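# Insert camshaft into engine case with gear timing aligned

## Task

Fit the camshaft into the free-standing engine case: push its shaft fully into the open bearing on the case's front face so that the large cam gear engages the small crank gear with correct timing, meaning that as the gears rotate the crank gear's marked tooth lands in one of the two marked gaps on the cam gear. The engine case must end up upright, and the camshaft must stay installed on its own, without the robot holding it there.

## Robot and tools

ROBOT. Two xArm7 arms with parallel grippers, named left_arm and right_arm. Bases in the scene frame: left_arm at (-0.055, +0.280, 0) m, quat_wxyz (+1.000, 0, 0, +0.020); right_arm at (-0.051, -0.351, 0) m, quat_wxyz (+0.995, 0, 0, +0.096). Joint ranges (rad), base to hand: waist and upper arm roll, forearm roll, wrist roll -6.283 to 6.283; shoulder -2.059 to 2.094; elbow -0.192 to 3.927; wrist pitch -1.693 to 3.142. Load limits (N m): waist and shoulder 45.5; upper arm roll, elbow, forearm roll 27.3; wrist pitch and wrist roll 18.2. Held weight adds to the load. Joint targets move at most 3.14 rad/s and take 0.16 s to reach that rate; an arm's joints are slowed together. The elbow never goes fully straight.

FRAMES. Scene frame: origin on the table surface midway between the arms, +z up, +x away from the robot over the table, left_arm on the +y side (arm names do not refer to image sides). Gripper frame: fingers extend along +z, close and open along y. end_effector_position is the pinch point between closed pads, roughly 2 cm short of the fingertips; closing pushes the tips about 10 mm further along +z. Wrist camera frame (link wrist_camera_optical): +z looks forward, +x is image right, +y image down.

execute_actions(actions). actions is a list of actions; each action is a table of 1 to 15 rows, one row per 1/30 s step; if fewer than 15 rows, the final row repeats to fill 15 steps. Every row is a single list of 14 numbers in [-1, 1] covering both arms, even if one is idle: left_arm dx, dy, dz, rx, ry, rz, opening, then right_arm dx, dy, dz, rx, ry, rz, opening. The first six of each arm are an offset, not a pose: a target relative to that gripper's measured pose when the action began (for an action first in a call, the last pose reported in a result), expressed in the gripper's own axes. Each row is measured from that same start pose, not stacked on the row before. Scale: 1.0 = 0.6 m for dx, dy, dz and 180 degrees for rotation; rx, ry, rz form one rotation vector. Opening is absolute: +1 fully open (0.084 m), -1 closed. An empty list just returns state and images.

Clipping: each step the commanded pose is limited to 70 mm and 16 degrees from the measured pose, then damped IK drives the joints, favouring position over orientation. After an action the arm goes only as far as its last clipped pose, so a distant target needs further actions.

move(target, speed, blocking). target is one row of 14 numbers laid out as above; the six motion numbers per arm are offsets from the pose in the latest result that shows one, in gripper axes, same scale. Each gripper follows a straight path, turning the shorter way; all paths finish together and take 0.5 to 10 s (cut off at 10 s if longer). speed is top path speed in m/s, 0.002 to 0.5, default 0.25; rotation is capped at twice that in rad/s. Openings are sent when the move starts. Paths ignore obstacles and the other arm; grippers lag, drift and may overshoot speed, mostly near full reach. Faster contact and targets set deeper past contact push harder. blocking=false returns after 0.5 s while motion continues; until a result shows it ended, call wait or stop before any other motion. The result adds a move: line: done, off_target, moving, held (a check blocked the last step) or fault, plus limits: paced means the sent pose was clipped, held means some steps were blocked and the arm may then jump faster than speed. If only one arm is named, the other finished. Each gripper's distance to its pose is listed.



RESULTS. State line left_arm: … | right_arm: … gives end_effector_position (m), end_effector_quat_wxyz, and linear/angular velocities in the scene frame; printed positions can be off, more at long reach. Hand target lines show where the controller is now steering each gripper. grip_measured is the actual finger opening on the command scale. A pose unreachable line names an arm whose command the clearance check altered or blocked. Action results list step positions; HELD with an arm label marks a step where that arm was held back. Images come in the order cam_head_left, cam_head_right, cam_left_wrist, cam_right_wrist, each 672x504.

GRIPPING. Keep the commanded opening clearly under grip_measured to hold; a larger gap squeezes harder, up to about 24 N per pad for parts up to about 6 cm. Fast closing can overshoot that force. Echoing grip_measured gives a light hold that weakens for wide parts.

HOLDING STILL. The robot keeps your last command while you are composing a reply. For an idle arm, send the offset back to its desired pose in the first call of a reply and zeros afterwards, with its desired opening each time. An arm blocked by an object keeps pushing until commanded otherwise.

AVOID. Knocking anything off the table (fails the task), arms striking or pressing each other, drops, slips, slams, hard pushes. A joint reaching its load limit triggers a torque fault: the arm backs off, freezes 10 s and drops the rest of the call. Motors heat under load: MOTOR HOT appears from 65 °C; at 80 °C an OVER-TEMPERATURE FAULT brakes that arm until cool. Expect occasional tugs on held parts and nudges to loose objects. Keep the engine case upright throughout.

Each tool is called after "Request:" as a command line: name --argument value for each argument, lists and objects as JSON in quotes; but a table of rows of numbers goes row by row, as --pt "numbers of a row", without its own name.

## Session

Request:
execute_actions --actions '[]'

Request:
zoom_image --camera "cam_head_left" --region '[200, 170, 500, 400]'

Scene clock: 0.00 s.
left_arm: end_effector_position=(-0.0277, +0.1544, +0.1096) grip_measured=+1.00 end_effector_quat_wxyz=(+0.634, -0.223, +0.665, +0.325) end_effector_velocity=(-0.000, +0.000, -0.000) end_effector_angular_velocity=(+0.000, -0.000, -0.001) | right_arm: end_effector_position=(+0.4923, -0.2033, +0.2830) grip_measured=+1.00 end_effector_quat_wxyz=(-0.100, +0.726, -0.629, +0.259) end_effector_velocity=(-0.000, +0.000, +0.000) end_effector_angular_velocity=(-0.001, +0.000, +0.001)
Joint positions: left_arm=[-1.716  0.54  -0.335  0.742  0.387  1.861  0.078  0.084] | right_arm=[-0.021 -0.008  0.198  1.097 -0.544  0.738  2.14   0.084]
Joint velocities: left_arm=[-0.001  0.     0.    -0.    -0.    -0.    -0.     0.   ] | right_arm=[ 0.001 -0.001 -0.    -0.    -0.001  0.002 -0.    -0.   ]
Motor temperatures (°C, as the motors report them): left_arm=[34 34 33 34 34 36 34] | right_arm=[39 37 40 34 32 34 36]
Hand target (left_arm): -0.028, +0.154, +0.110; +0.634, -0.223, +0.665, +0.325
Hand target (right_arm): +0.492, -0.203, +0.283; -0.100, +0.726, -0.629, +0.259

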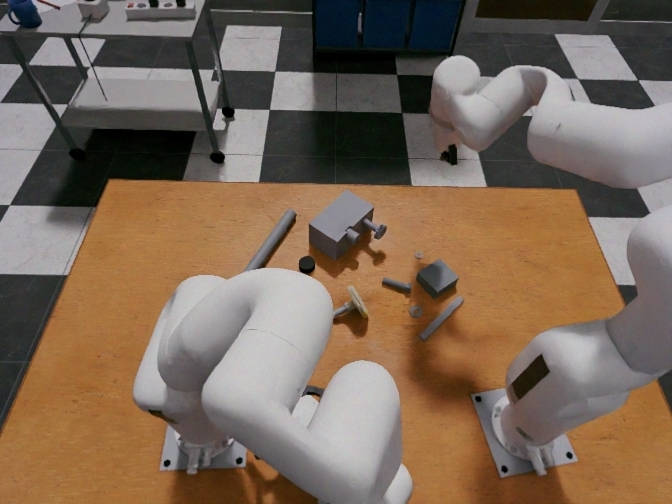

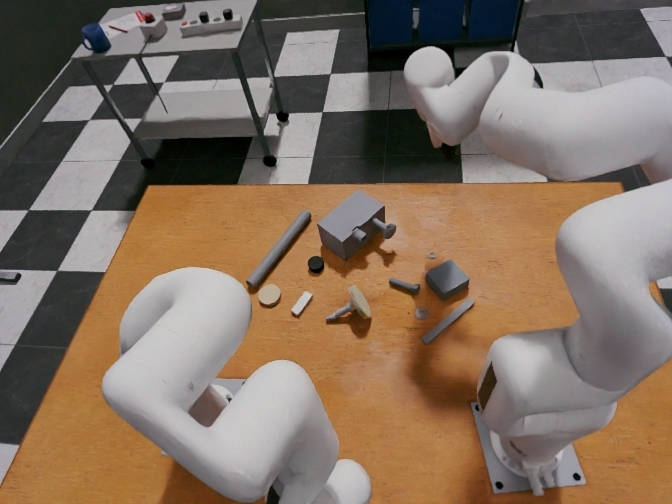

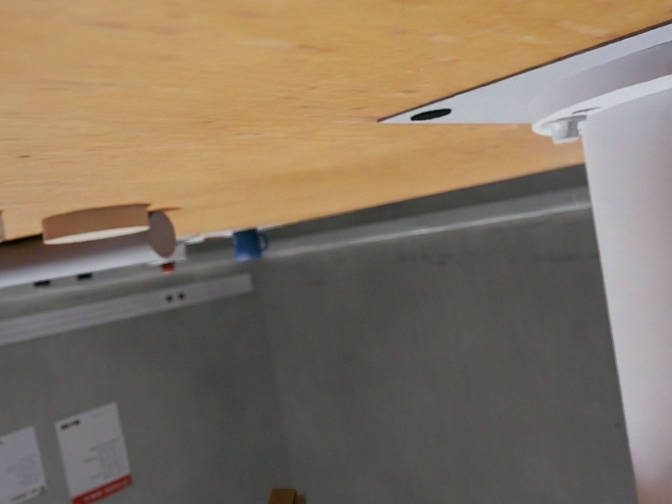

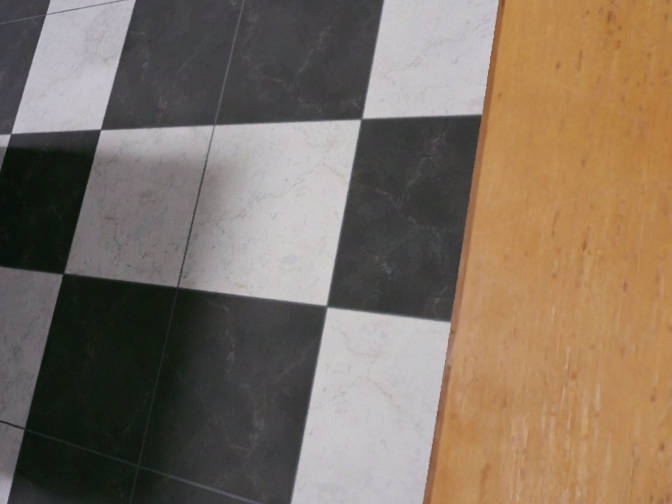

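Region (200, 170, 500, 400) of cam_head_left's 672x504 image, scaled by 1.680, with more detail than that image has; it fills the top 386 rows of this view, and the rest is white.

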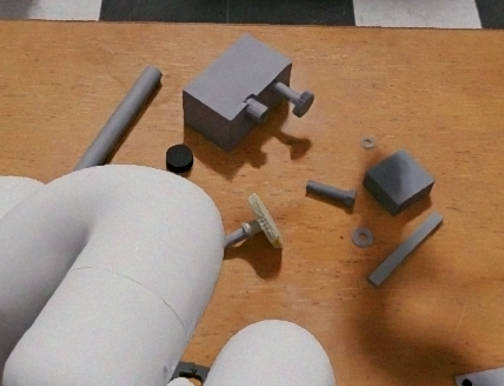

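Request:
move --target '[-0.2,0,0.5,0,0,0,1, -0.259,0.361,-0.311,-0.039,-0.2,-0.549,-0.3]' --speed 0.3

Scene clock: 29.43 s.
left_arm: end_effector_position=(+0.0229, +0.2020, +0.1377) grip_measured=+1.00 end_effector_quat_wxyz=(+0.635, -0.223, +0.664, +0.327) end_effector_velocity=(-0.000, +0.000, +0.000) end_effector_angular_velocity=(-0.001, +0.001, +0.002) | right_arm: end_effector_position=(+0.2018, -0.0594, +0.3001) grip_measured=-0.32 end_effector_quat_wxyz=(-0.000, +0.985, +0.172, +0.002) end_effector_velocity=(-0.002, +0.001, +0.000) end_effector_angular_velocity=(-0.001, +0.003, +0.011)
Joint positions: left_arm=[-1.64   0.322 -0.325  0.493  0.441  1.803  0.139  0.084] | right_arm=[ 0.421 -0.328  0.21   1.     0.067  1.317  0.451  0.03 ]
Joint velocities: left_arm=[ 0.    -0.002  0.     0.    -0.002  0.     0.001  0.   ] | right_arm=[ 0.003  0.003  0.002  0.004  0.002  0.005 -0.007  0.   ]
Motor temperatures (°C, as the motors report them): left_arm=[34 34 33 34 34 36 34] | right_arm=[39 37 40 36 32 34 36]
Hand target (left_arm): +0.023, +0.202, +0.138; +0.635, -0.223, +0.664, +0.327
Hand target (right_arm): +0.202, -0.059, +0.300; -0.000, +0.985, +0.173, +0.002
Off the commanded pose (left_arm): 0.248 m, 0 deg; position clipped at the last step of the last action.
Off the commanded pose (right_arm): 0.002 m, 0 deg.
move: held (left_arm); limits=paced,held; held on 81 of 110 steps (left_arm), including the last (left_arm)
pose unreachable (left arm): on one or more control steps of this call, first in action 0 (counted from 0), this arm could not follow its commanded pose, so it was not sent that pose on those steps. On the call's last step it was still not sent that pose. It may still have moved: this result reports where it is.
cause: the commanded pose would bring two parts of the arm too close to each other (its gripper and another part of the arm, with joints 1 (waist) to 7 (wrist roll) between them).

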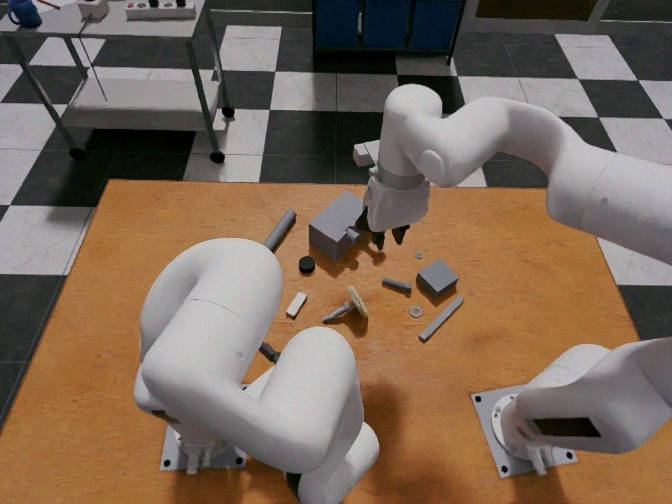

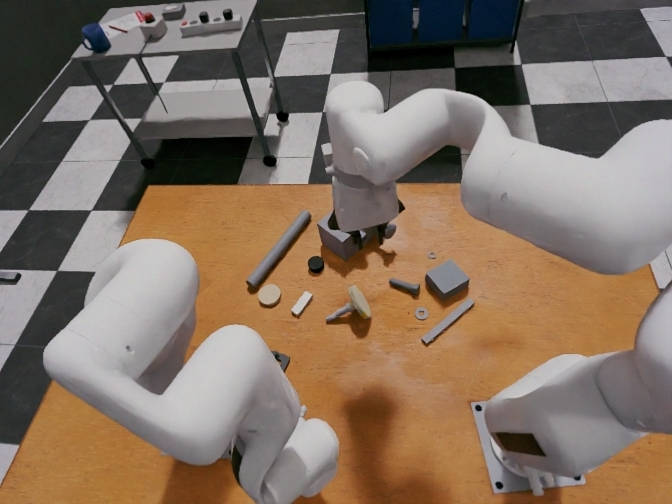

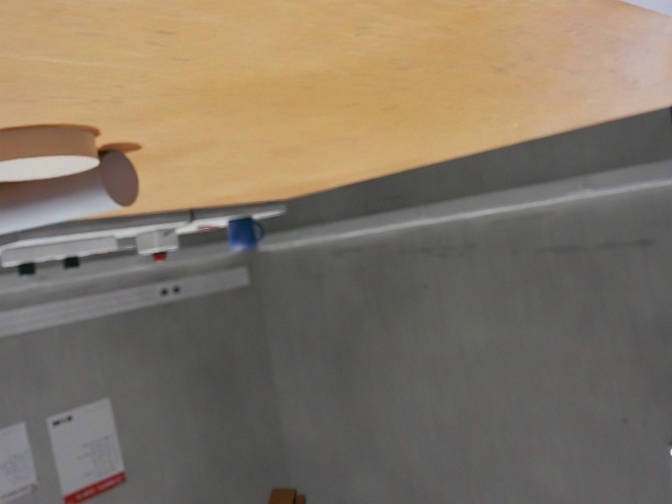

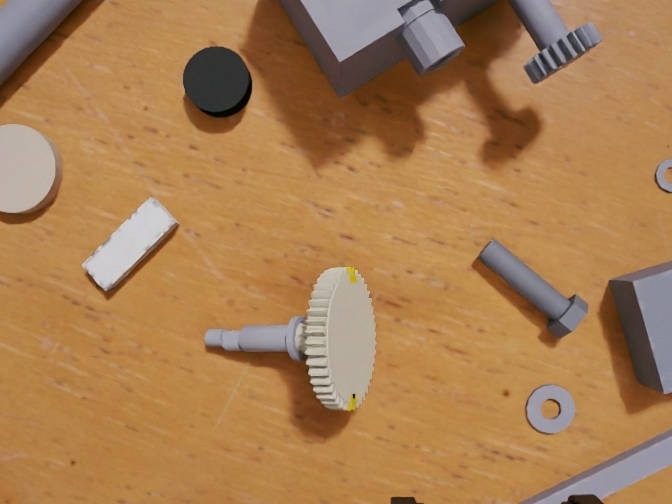

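Request:
move --target '[-0.45,0,0,0,0,0,1, 0.045,-0.098,0.305,-0.117,0,0,-0.3]'

Request:
zoom_image --camera "cam_head_right" --region '[280, 200, 440, 360]'

Scene clock: 40.53 s.
left_arm: end_effector_position=(+0.0279, +0.1990, +0.1800) grip_measured=+1.00 end_effector_quat_wxyz=(+0.637, -0.224, +0.660, +0.328) end_effector_velocity=(-0.000, +0.001, -0.000) end_effector_angular_velocity=(+0.002, +0.000, +0.002) | right_arm: end_effector_position=(+0.2076, +0.0056, +0.1177) grip_measured=-0.32 end_effector_quat_wxyz=(+0.178, +0.969, +0.170, +0.033) end_effector_velocity=(+0.001, +0.000, -0.003) end_effector_angular_velocity=(-0.011, +0.000, -0.003)
Joint positions: left_arm=[-1.631  0.156 -0.342  0.47   0.434  1.914  0.234  0.084] | right_arm=[ 0.514  0.237  0.39   1.075 -0.393  1.142  0.969  0.03 ]
Joint velocities: left_arm=[ 0.     0.002  0.    -0.    -0.002  0.    -0.     0.   ] | right_arm=[ 0.004  0.015 -0.001  0.011 -0.008  0.01   0.008  0.   ]
Motor temperatures (°C, as the motors report them): left_arm=[34 34 33 34 34 36 34] | right_arm=[39 37 40 36 32 34 36]
Hand target (left_arm): +0.028, +0.199, +0.180; +0.637, -0.224, +0.660, +0.328
Hand target (right_arm): +0.208, +0.006, +0.117; +0.179, +0.969, +0.170, +0.033
Off the commanded pose (left_arm): 0.227 m, 0 deg; position clipped at the last step of the last action.
Off the commanded pose (right_arm): 0.001 m, 0 deg.
move: held (left_arm); limits=paced,held; held on 40 of 53 steps (left_arm), including the last (left_arm)
pose unreachable (left arm): on one or more control steps of this call, first in action 0 (counted from 0), this arm could not follow its commanded pose, so it was not sent that pose on those steps. On the call's last step it was still not sent that pose. It may still have moved: this result reports where it is.
cause: the commanded pose would bring two parts of the arm too close to each other (its gripper and another part of the arm, with joints 2 (shoulder) to 7 (wrist roll) between them).

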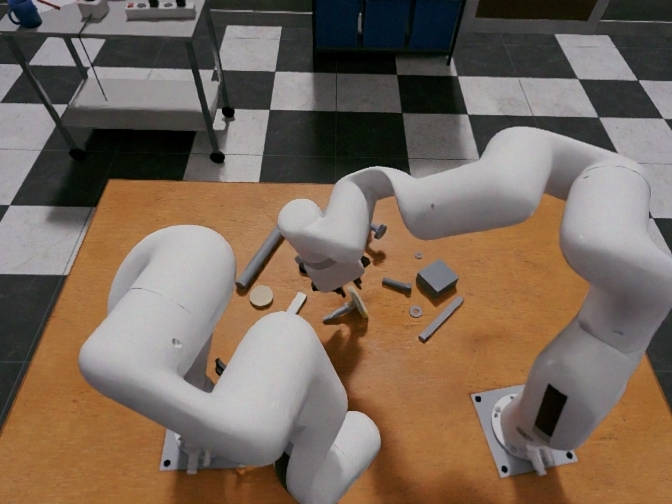

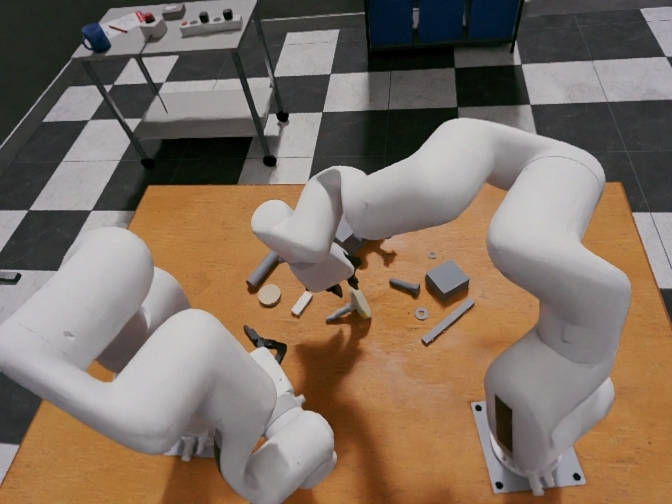

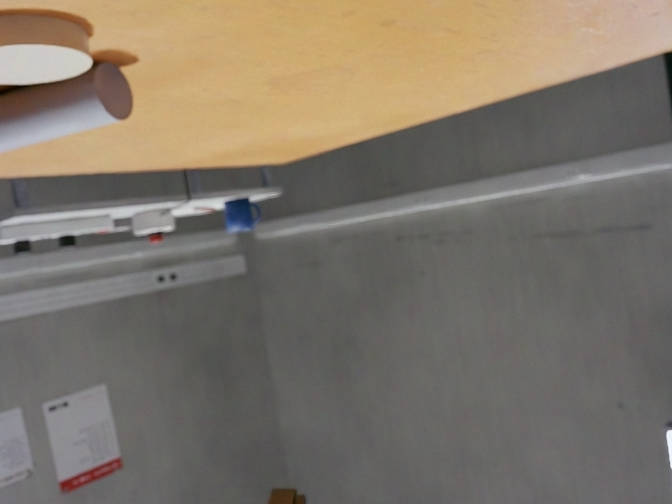

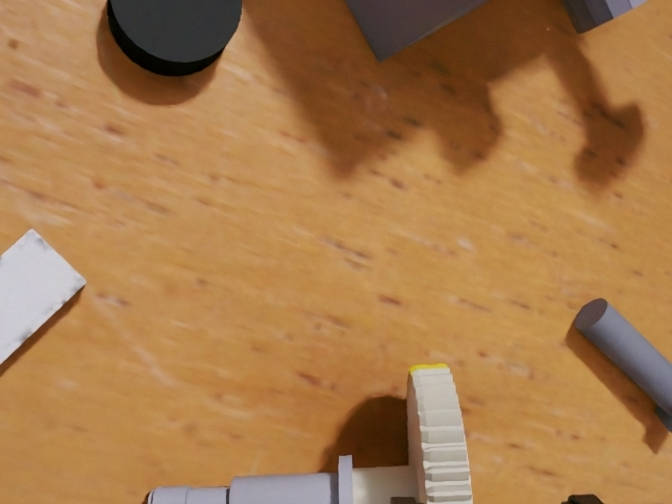

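Region (280, 200, 440, 360) of cam_head_right's 672x504 image, scaled by 3.150, with more detail than that image has.

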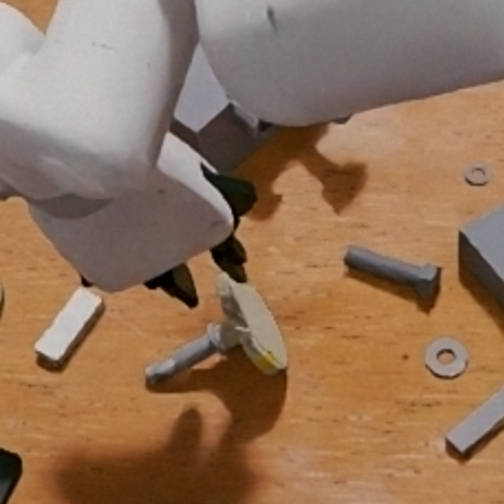

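Request:
move --target '[0,0,0,0,0,0,1, -0.004,-0.008,0.085,0,0,0,-0.3]' --speed 0.08

Request:
move --target '[0,0,0,0,0,0,1, 0,0,0,0,0,0,-1]'

Request:
move --target '[0,0,0,0,0,0,1, 0,0.1,-0.15,0.117,0,0,-1]' --speed 0.12

Request:
move --target '[0,0,0,0,0,0,1, 0.1,0.1,0,0,0,0.33,-1]' --speed 0.2

Request:
zoom_image --camera "cam_head_left" --region '[290, 170, 470, 330]'

Scene clock: 50.77 s.
left_arm: end_effector_position=(+0.0279, +0.1990, +0.1800) grip_measured=+1.00 end_effector_quat_wxyz=(+0.637, -0.224, +0.660, +0.328) end_effector_velocity=(+0.000, -0.000, +0.000) end_effector_angular_velocity=(+0.000, -0.001, -0.002) | right_arm: end_effector_position=(+0.2100, -0.0079, +0.0688) grip_measured=-0.32 end_effector_quat_wxyz=(+0.178, +0.969, +0.170, +0.033) end_effector_velocity=(+0.001, -0.001, -0.003) end_effector_angular_velocity=(+0.000, -0.001, -0.000)
Joint positions: left_arm=[-1.631  0.156 -0.342  0.47   0.434  1.914  0.234  0.084] | right_arm=[ 0.506  0.299  0.366  0.998 -0.453  1.014  1.016  0.03 ]
Joint velocities: left_arm=[-0.001  0.001  0.001  0.     0.002  0.001 -0.     0.   ] | right_arm=[-0.     0.005 -0.002 -0.003 -0.006 -0.008  0.004  0.   ]
Motor temperatures (°C, as the motors report them): left_arm=[34 34 33 34 34 36 34] | right_arm=[39 37 40 36 32 34 36]
Hand target (left_arm): +0.028, +0.199, +0.180; +0.637, -0.224, +0.660, +0.328
Hand target (right_arm): +0.210, -0.008, +0.068; +0.178, +0.969, +0.170, +0.033
Off the commanded pose (left_arm): 0.000 m, 0 deg.
Off the commanded pose (right_arm): 0.001 m, 0 deg.
move: done

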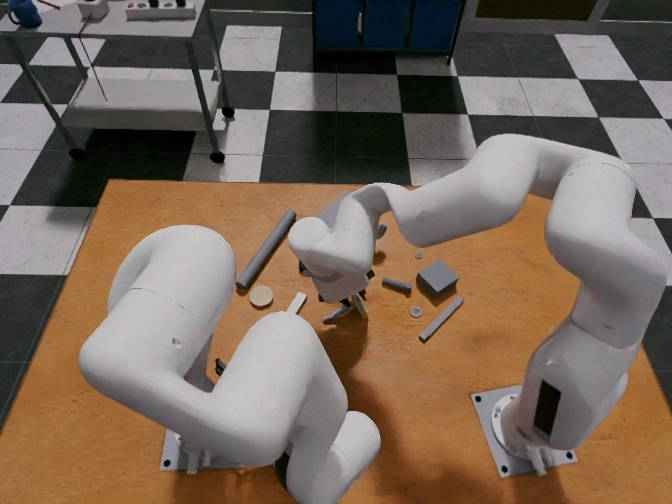

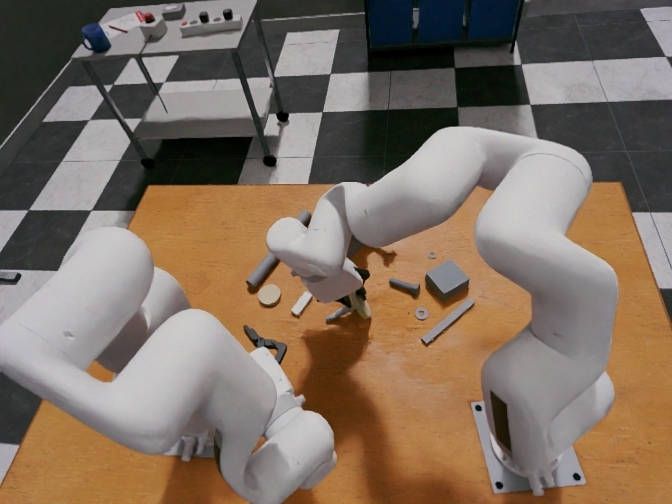

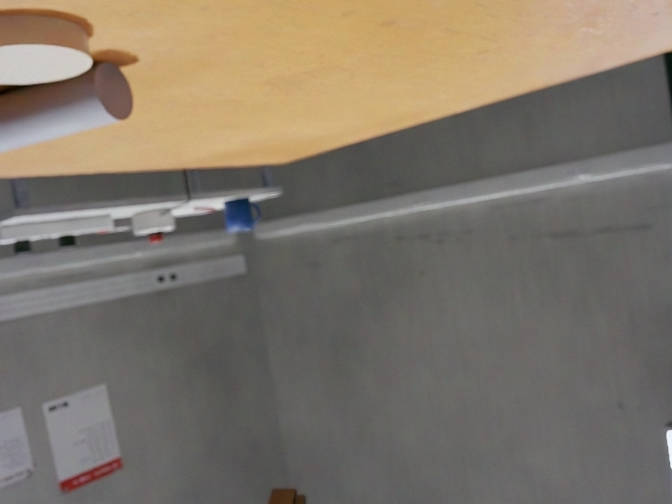

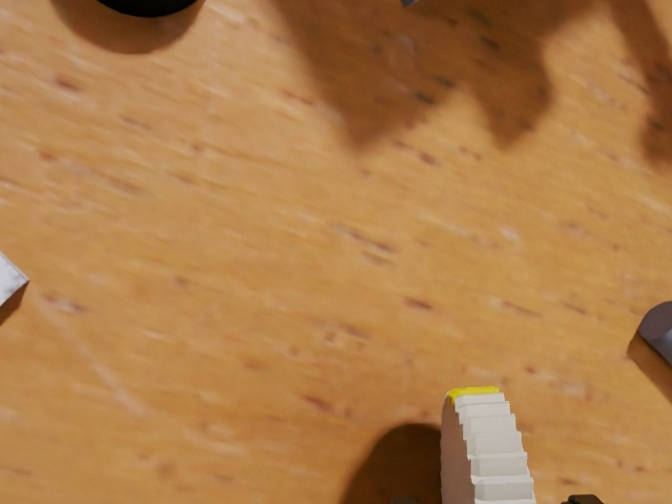

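Scene clock: 51.27 s.
left_arm: end_effector_position=(+0.0279, +0.1990, +0.1800) grip_measured=+1.00 end_effector_quat_wxyz=(+0.637, -0.224, +0.660, +0.328) end_effector_velocity=(-0.000, +0.000, +0.000) end_effector_angular_velocity=(-0.001, -0.000, +0.002) | right_arm: end_effector_position=(+0.2102, -0.0077, +0.0689) grip_measured=-0.73 end_effector_quat_wxyz=(+0.178, +0.969, +0.170, +0.034) end_effector_velocity=(-0.000, +0.000, +0.000) end_effector_angular_velocity=(+0.001, -0.001, +0.000)
Joint positions: left_arm=[-1.631  0.156 -0.342  0.47   0.434  1.914  0.234  0.084] | right_arm=[ 0.506  0.299  0.366  0.998 -0.453  1.013  1.016  0.012]
Joint velocities: left_arm=[ 0.    -0.002  0.     0.    -0.001  0.     0.     0.   ] | right_arm=[ 0.    -0.001  0.    -0.     0.     0.    -0.     0.   ]
Motor temperatures (°C, as the motors report them): left_arm=[34 34 33 34 34 36 34] | right_arm=[39 37 40 36 32 34 36]
Hand target (left_arm): +0.028, +0.199, +0.180; +0.637, -0.224, +0.660, +0.328
Hand target (right_arm): +0.210, -0.008, +0.069; +0.178, +0.969, +0.170, +0.033
Off the commanded pose (left_arm): 0.000 m, 0 deg.
Off the commanded pose (right_arm): 0.000 m, 0 deg.
move: done

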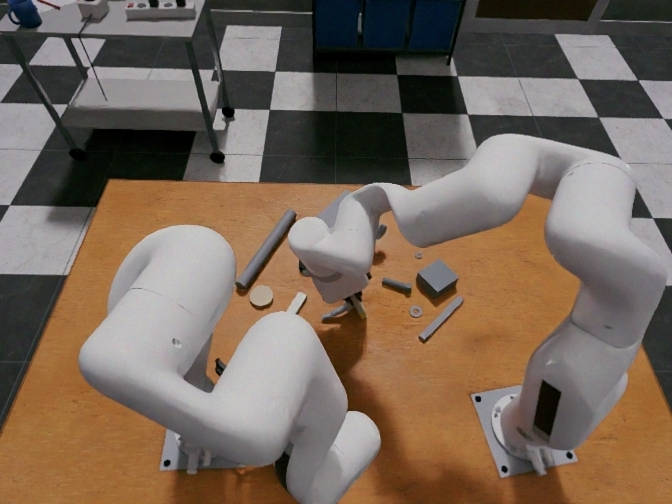

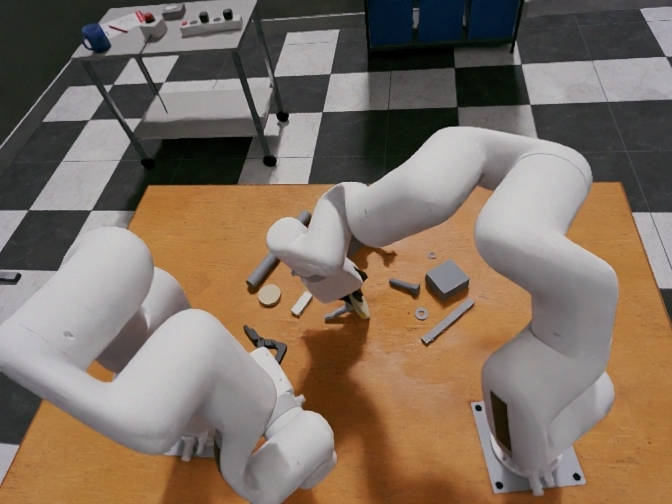

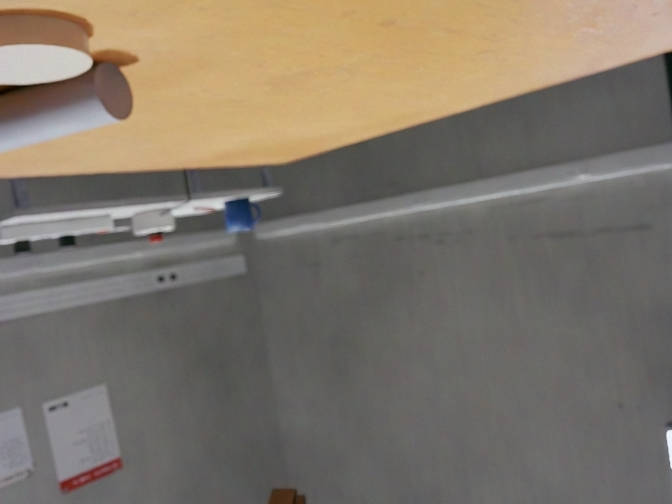

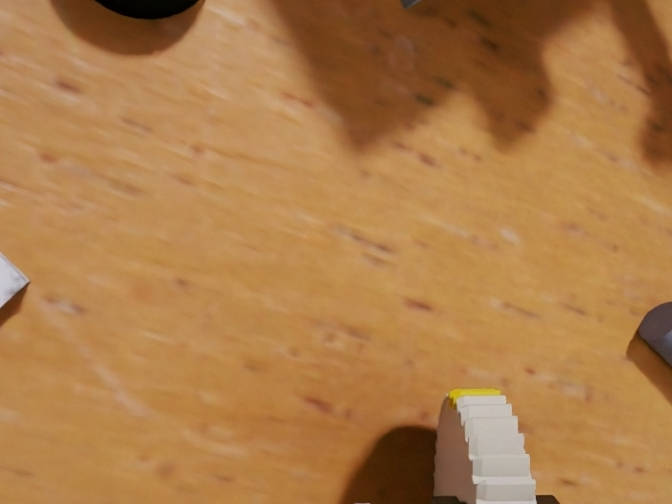

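Scene clock: 53.30 s.
left_arm: end_effector_position=(+0.0279, +0.1990, +0.1800) grip_measured=+1.00 end_effector_quat_wxyz=(+0.637, -0.224, +0.660, +0.328) end_effector_velocity=(+0.000, -0.000, +0.000) end_effector_angular_velocity=(-0.001, -0.000, -0.001) | right_arm: end_effector_position=(+0.2179, -0.0306, +0.1741) grip_measured=-0.73 end_effector_quat_wxyz=(-0.001, +0.985, +0.173, +0.003) end_effector_velocity=(+0.000, -0.001, +0.003) end_effector_angular_velocity=(+0.010, +0.006, +0.001)
Joint positions: left_arm=[-1.631  0.156 -0.342  0.47   0.434  1.914  0.234  0.084] | right_arm=[ 0.357 -0.122  0.318  0.826  0.045  0.936  0.492  0.012]
Joint velocities: left_arm=[-0.    -0.001 -0.     0.     0.001  0.     0.     0.   ] | right_arm=[-0.001 -0.008 -0.006 -0.002  0.016  0.003 -0.017  0.   ]
Motor temperatures (°C, as the motors report them): left_arm=[34 34 33 34 34 36 34] | right_arm=[39 37 40 36 32 34 36]
Hand target (left_arm): +0.028, +0.199, +0.180; +0.637, -0.224, +0.660, +0.328
Hand target (right_arm): +0.218, -0.031, +0.174; -0.002, +0.985, +0.173, +0.003
Off the commanded pose (left_arm): 0.000 m, 0 deg.
Off the commanded pose (right_arm): 0.000 m, 0 deg.
move: done

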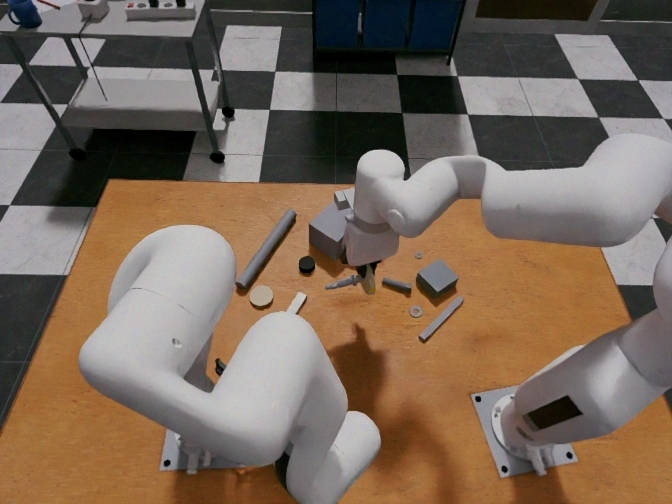

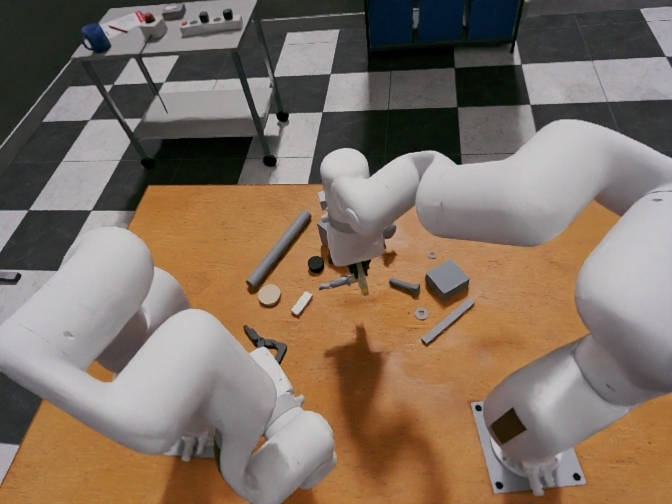

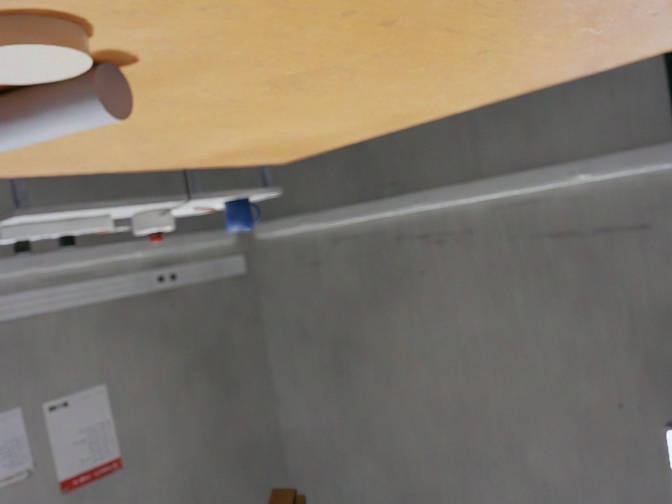

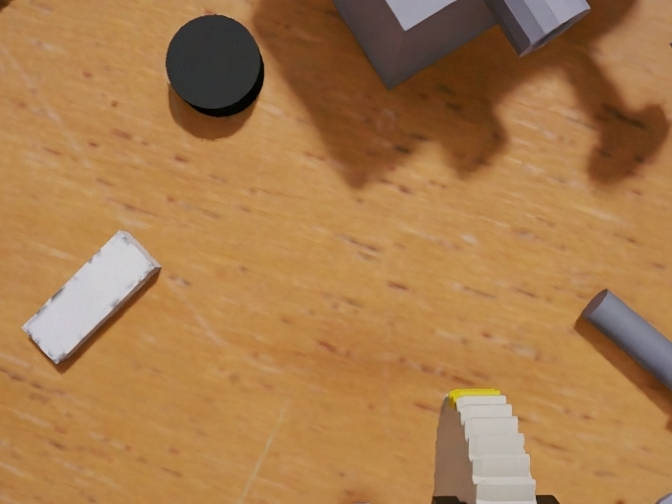

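Scene clock: 56.43 s.
left_arm: end_effector_position=(+0.0279, +0.1990, +0.1800) grip_measured=+1.00 end_effector_quat_wxyz=(+0.637, -0.224, +0.660, +0.328) end_effector_velocity=(+0.000, -0.000, -0.000) end_effector_angular_velocity=(-0.000, -0.000, +0.000) | right_arm: end_effector_position=(+0.2944, -0.0668, +0.1742) grip_measured=-0.73 end_effector_quat_wxyz=(-0.002, +0.941, -0.337, +0.002) end_effector_velocity=(+0.001, -0.001, +0.000) end_effector_angular_velocity=(-0.001, -0.002, -0.014)
Joint positions: left_arm=[-1.631  0.156 -0.342  0.47   0.434  1.914  0.234  0.084] | right_arm=[ 0.23  -0.024  0.265  0.928  0.007  0.945  1.373  0.012]
Joint velocities: left_arm=[ 0.     0.     0.001  0.     0.    -0.    -0.     0.   ] | right_arm=[-0.001  0.001 -0.001  0.002 -0.003  0.001  0.014  0.   ]
Motor temperatures (°C, as the motors report them): left_arm=[34 34 33 34 34 36 34] | right_arm=[39 37 40 36 32 34 36]
Hand target (left_arm): +0.028, +0.199, +0.180; +0.637, -0.224, +0.660, +0.328
Hand target (right_arm): +0.295, -0.067, +0.174; -0.002, +0.941, -0.338, +0.002
Off the commanded pose (left_arm): 0.000 m, 0 deg.
Off the commanded pose (right_arm): 0.000 m, 0 deg.
move: done

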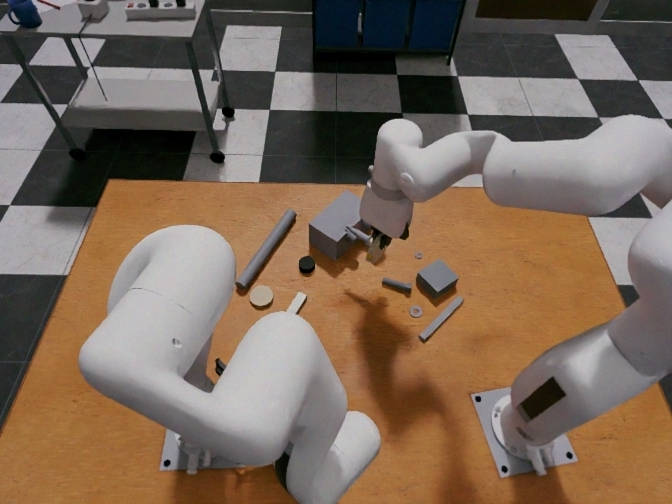

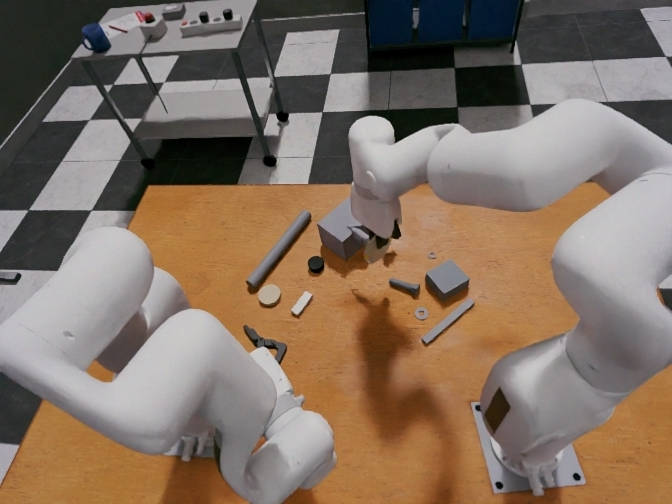

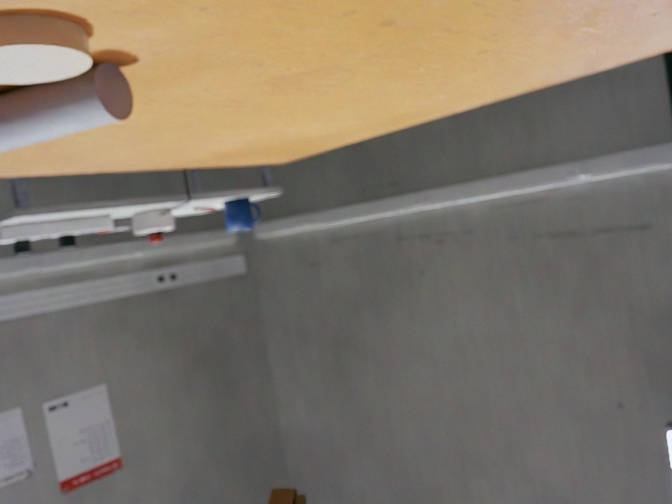

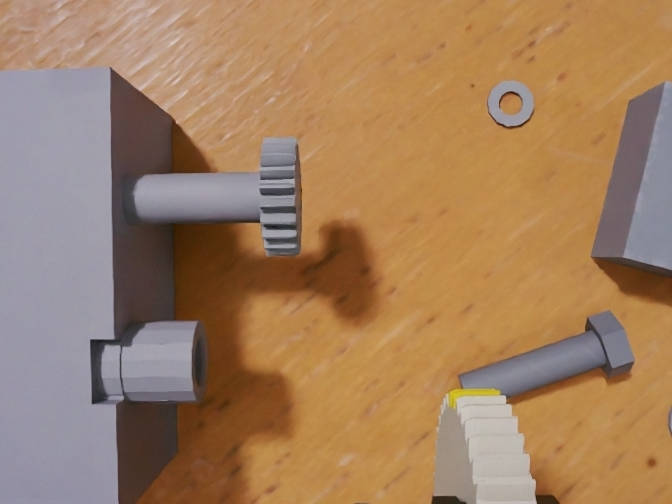

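Region (290, 170, 470, 330) of cam_head_left's 672x504 image, scaled by 2.800, with more detail than that image has.

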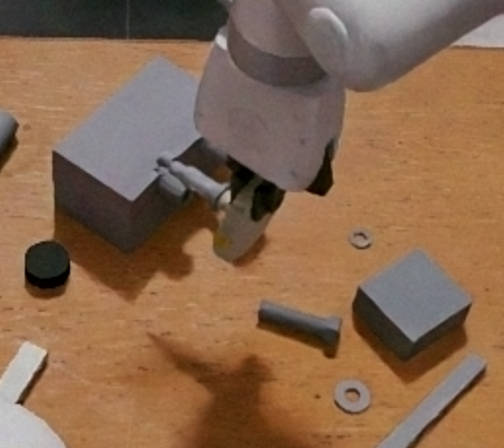

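Request:
move --target '[0,0,0,0,0,0,1, 0.05,0.1,0,0.3,0,0,-1]' --speed 0.2

Scene clock: 68.93 s.
left_arm: end_effector_position=(+0.0279, +0.1990, +0.1800) grip_measured=+1.00 end_effector_quat_wxyz=(+0.637, -0.224, +0.660, +0.328) end_effector_velocity=(-0.000, -0.000, +0.000) end_effector_angular_velocity=(-0.004, -0.000, -0.000) | right_arm: end_effector_position=(+0.2791, -0.1324, +0.1751) grip_measured=-0.73 end_effector_quat_wxyz=(-0.428, +0.838, -0.299, +0.158) end_effector_velocity=(+0.001, -0.000, +0.000) end_effector_angular_velocity=(+0.010, -0.012, -0.001)
Joint positions: left_arm=[-1.631  0.156 -0.342  0.47   0.434  1.914  0.234  0.084] | right_arm=[ 1.415 -0.787 -1.025  0.09   0.604 -0.498  0.407  0.012]
Joint velocities: left_arm=[ 0.001 -0.004 -0.002 -0.    -0.     0.    -0.     0.   ] | right_arm=[ 0.024 -0.018 -0.036 -0.007 -0.027 -0.031 -0.002 -0.   ]
Motor temperatures (°C, as the motors report them): left_arm=[34 34 33 34 34 36 34] | right_arm=[39 37 40 36 32 34 36]
Hand target (left_arm): +0.028, +0.199, +0.180; +0.637, -0.224, +0.660, +0.328
Hand target (right_arm): +0.279, -0.132, +0.175; -0.429, +0.838, -0.299, +0.158
Off the commanded pose (left_arm): 0.000 m, 0 deg.
Off the commanded pose (right_arm): 0.001 m, 0 deg.
move: done

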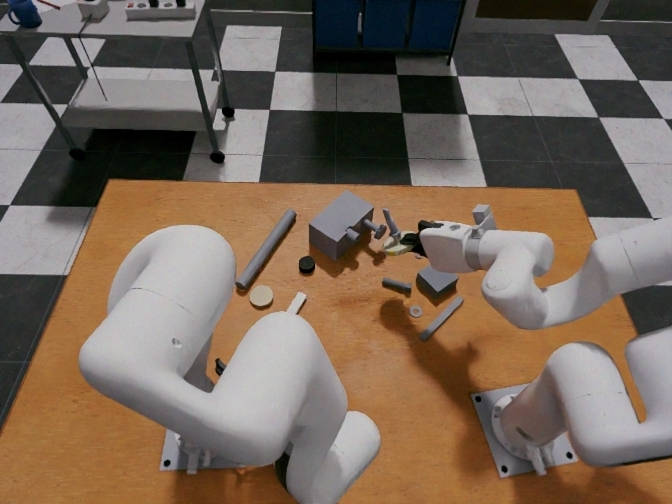

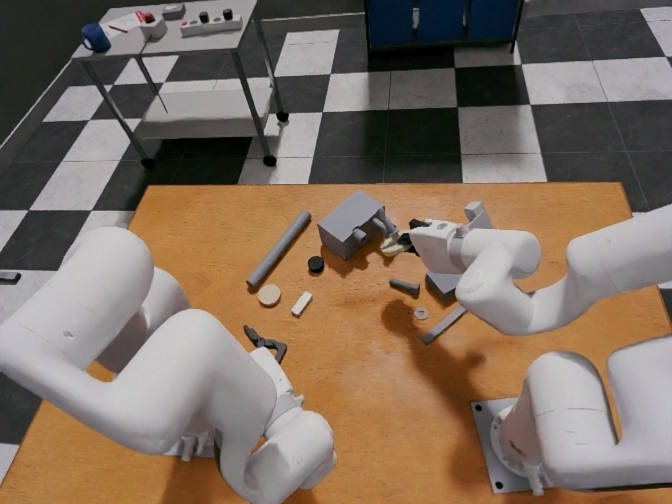

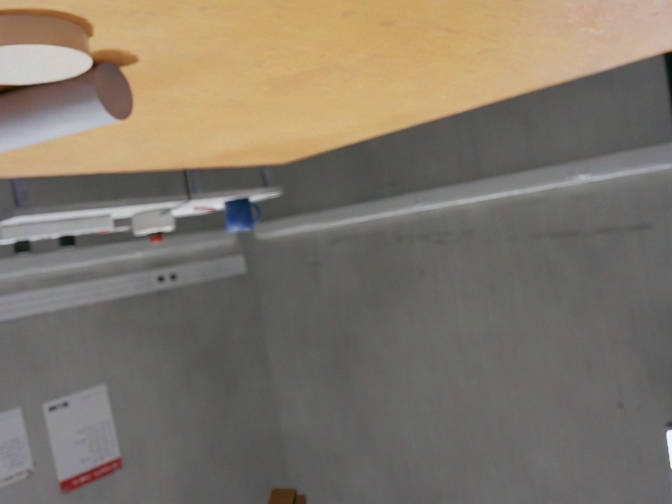

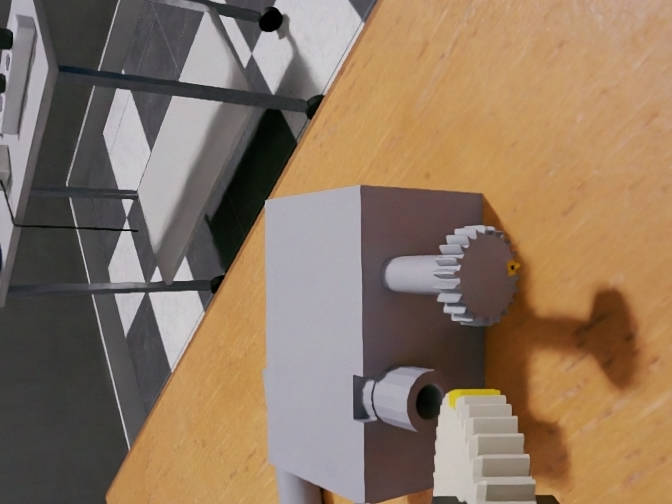

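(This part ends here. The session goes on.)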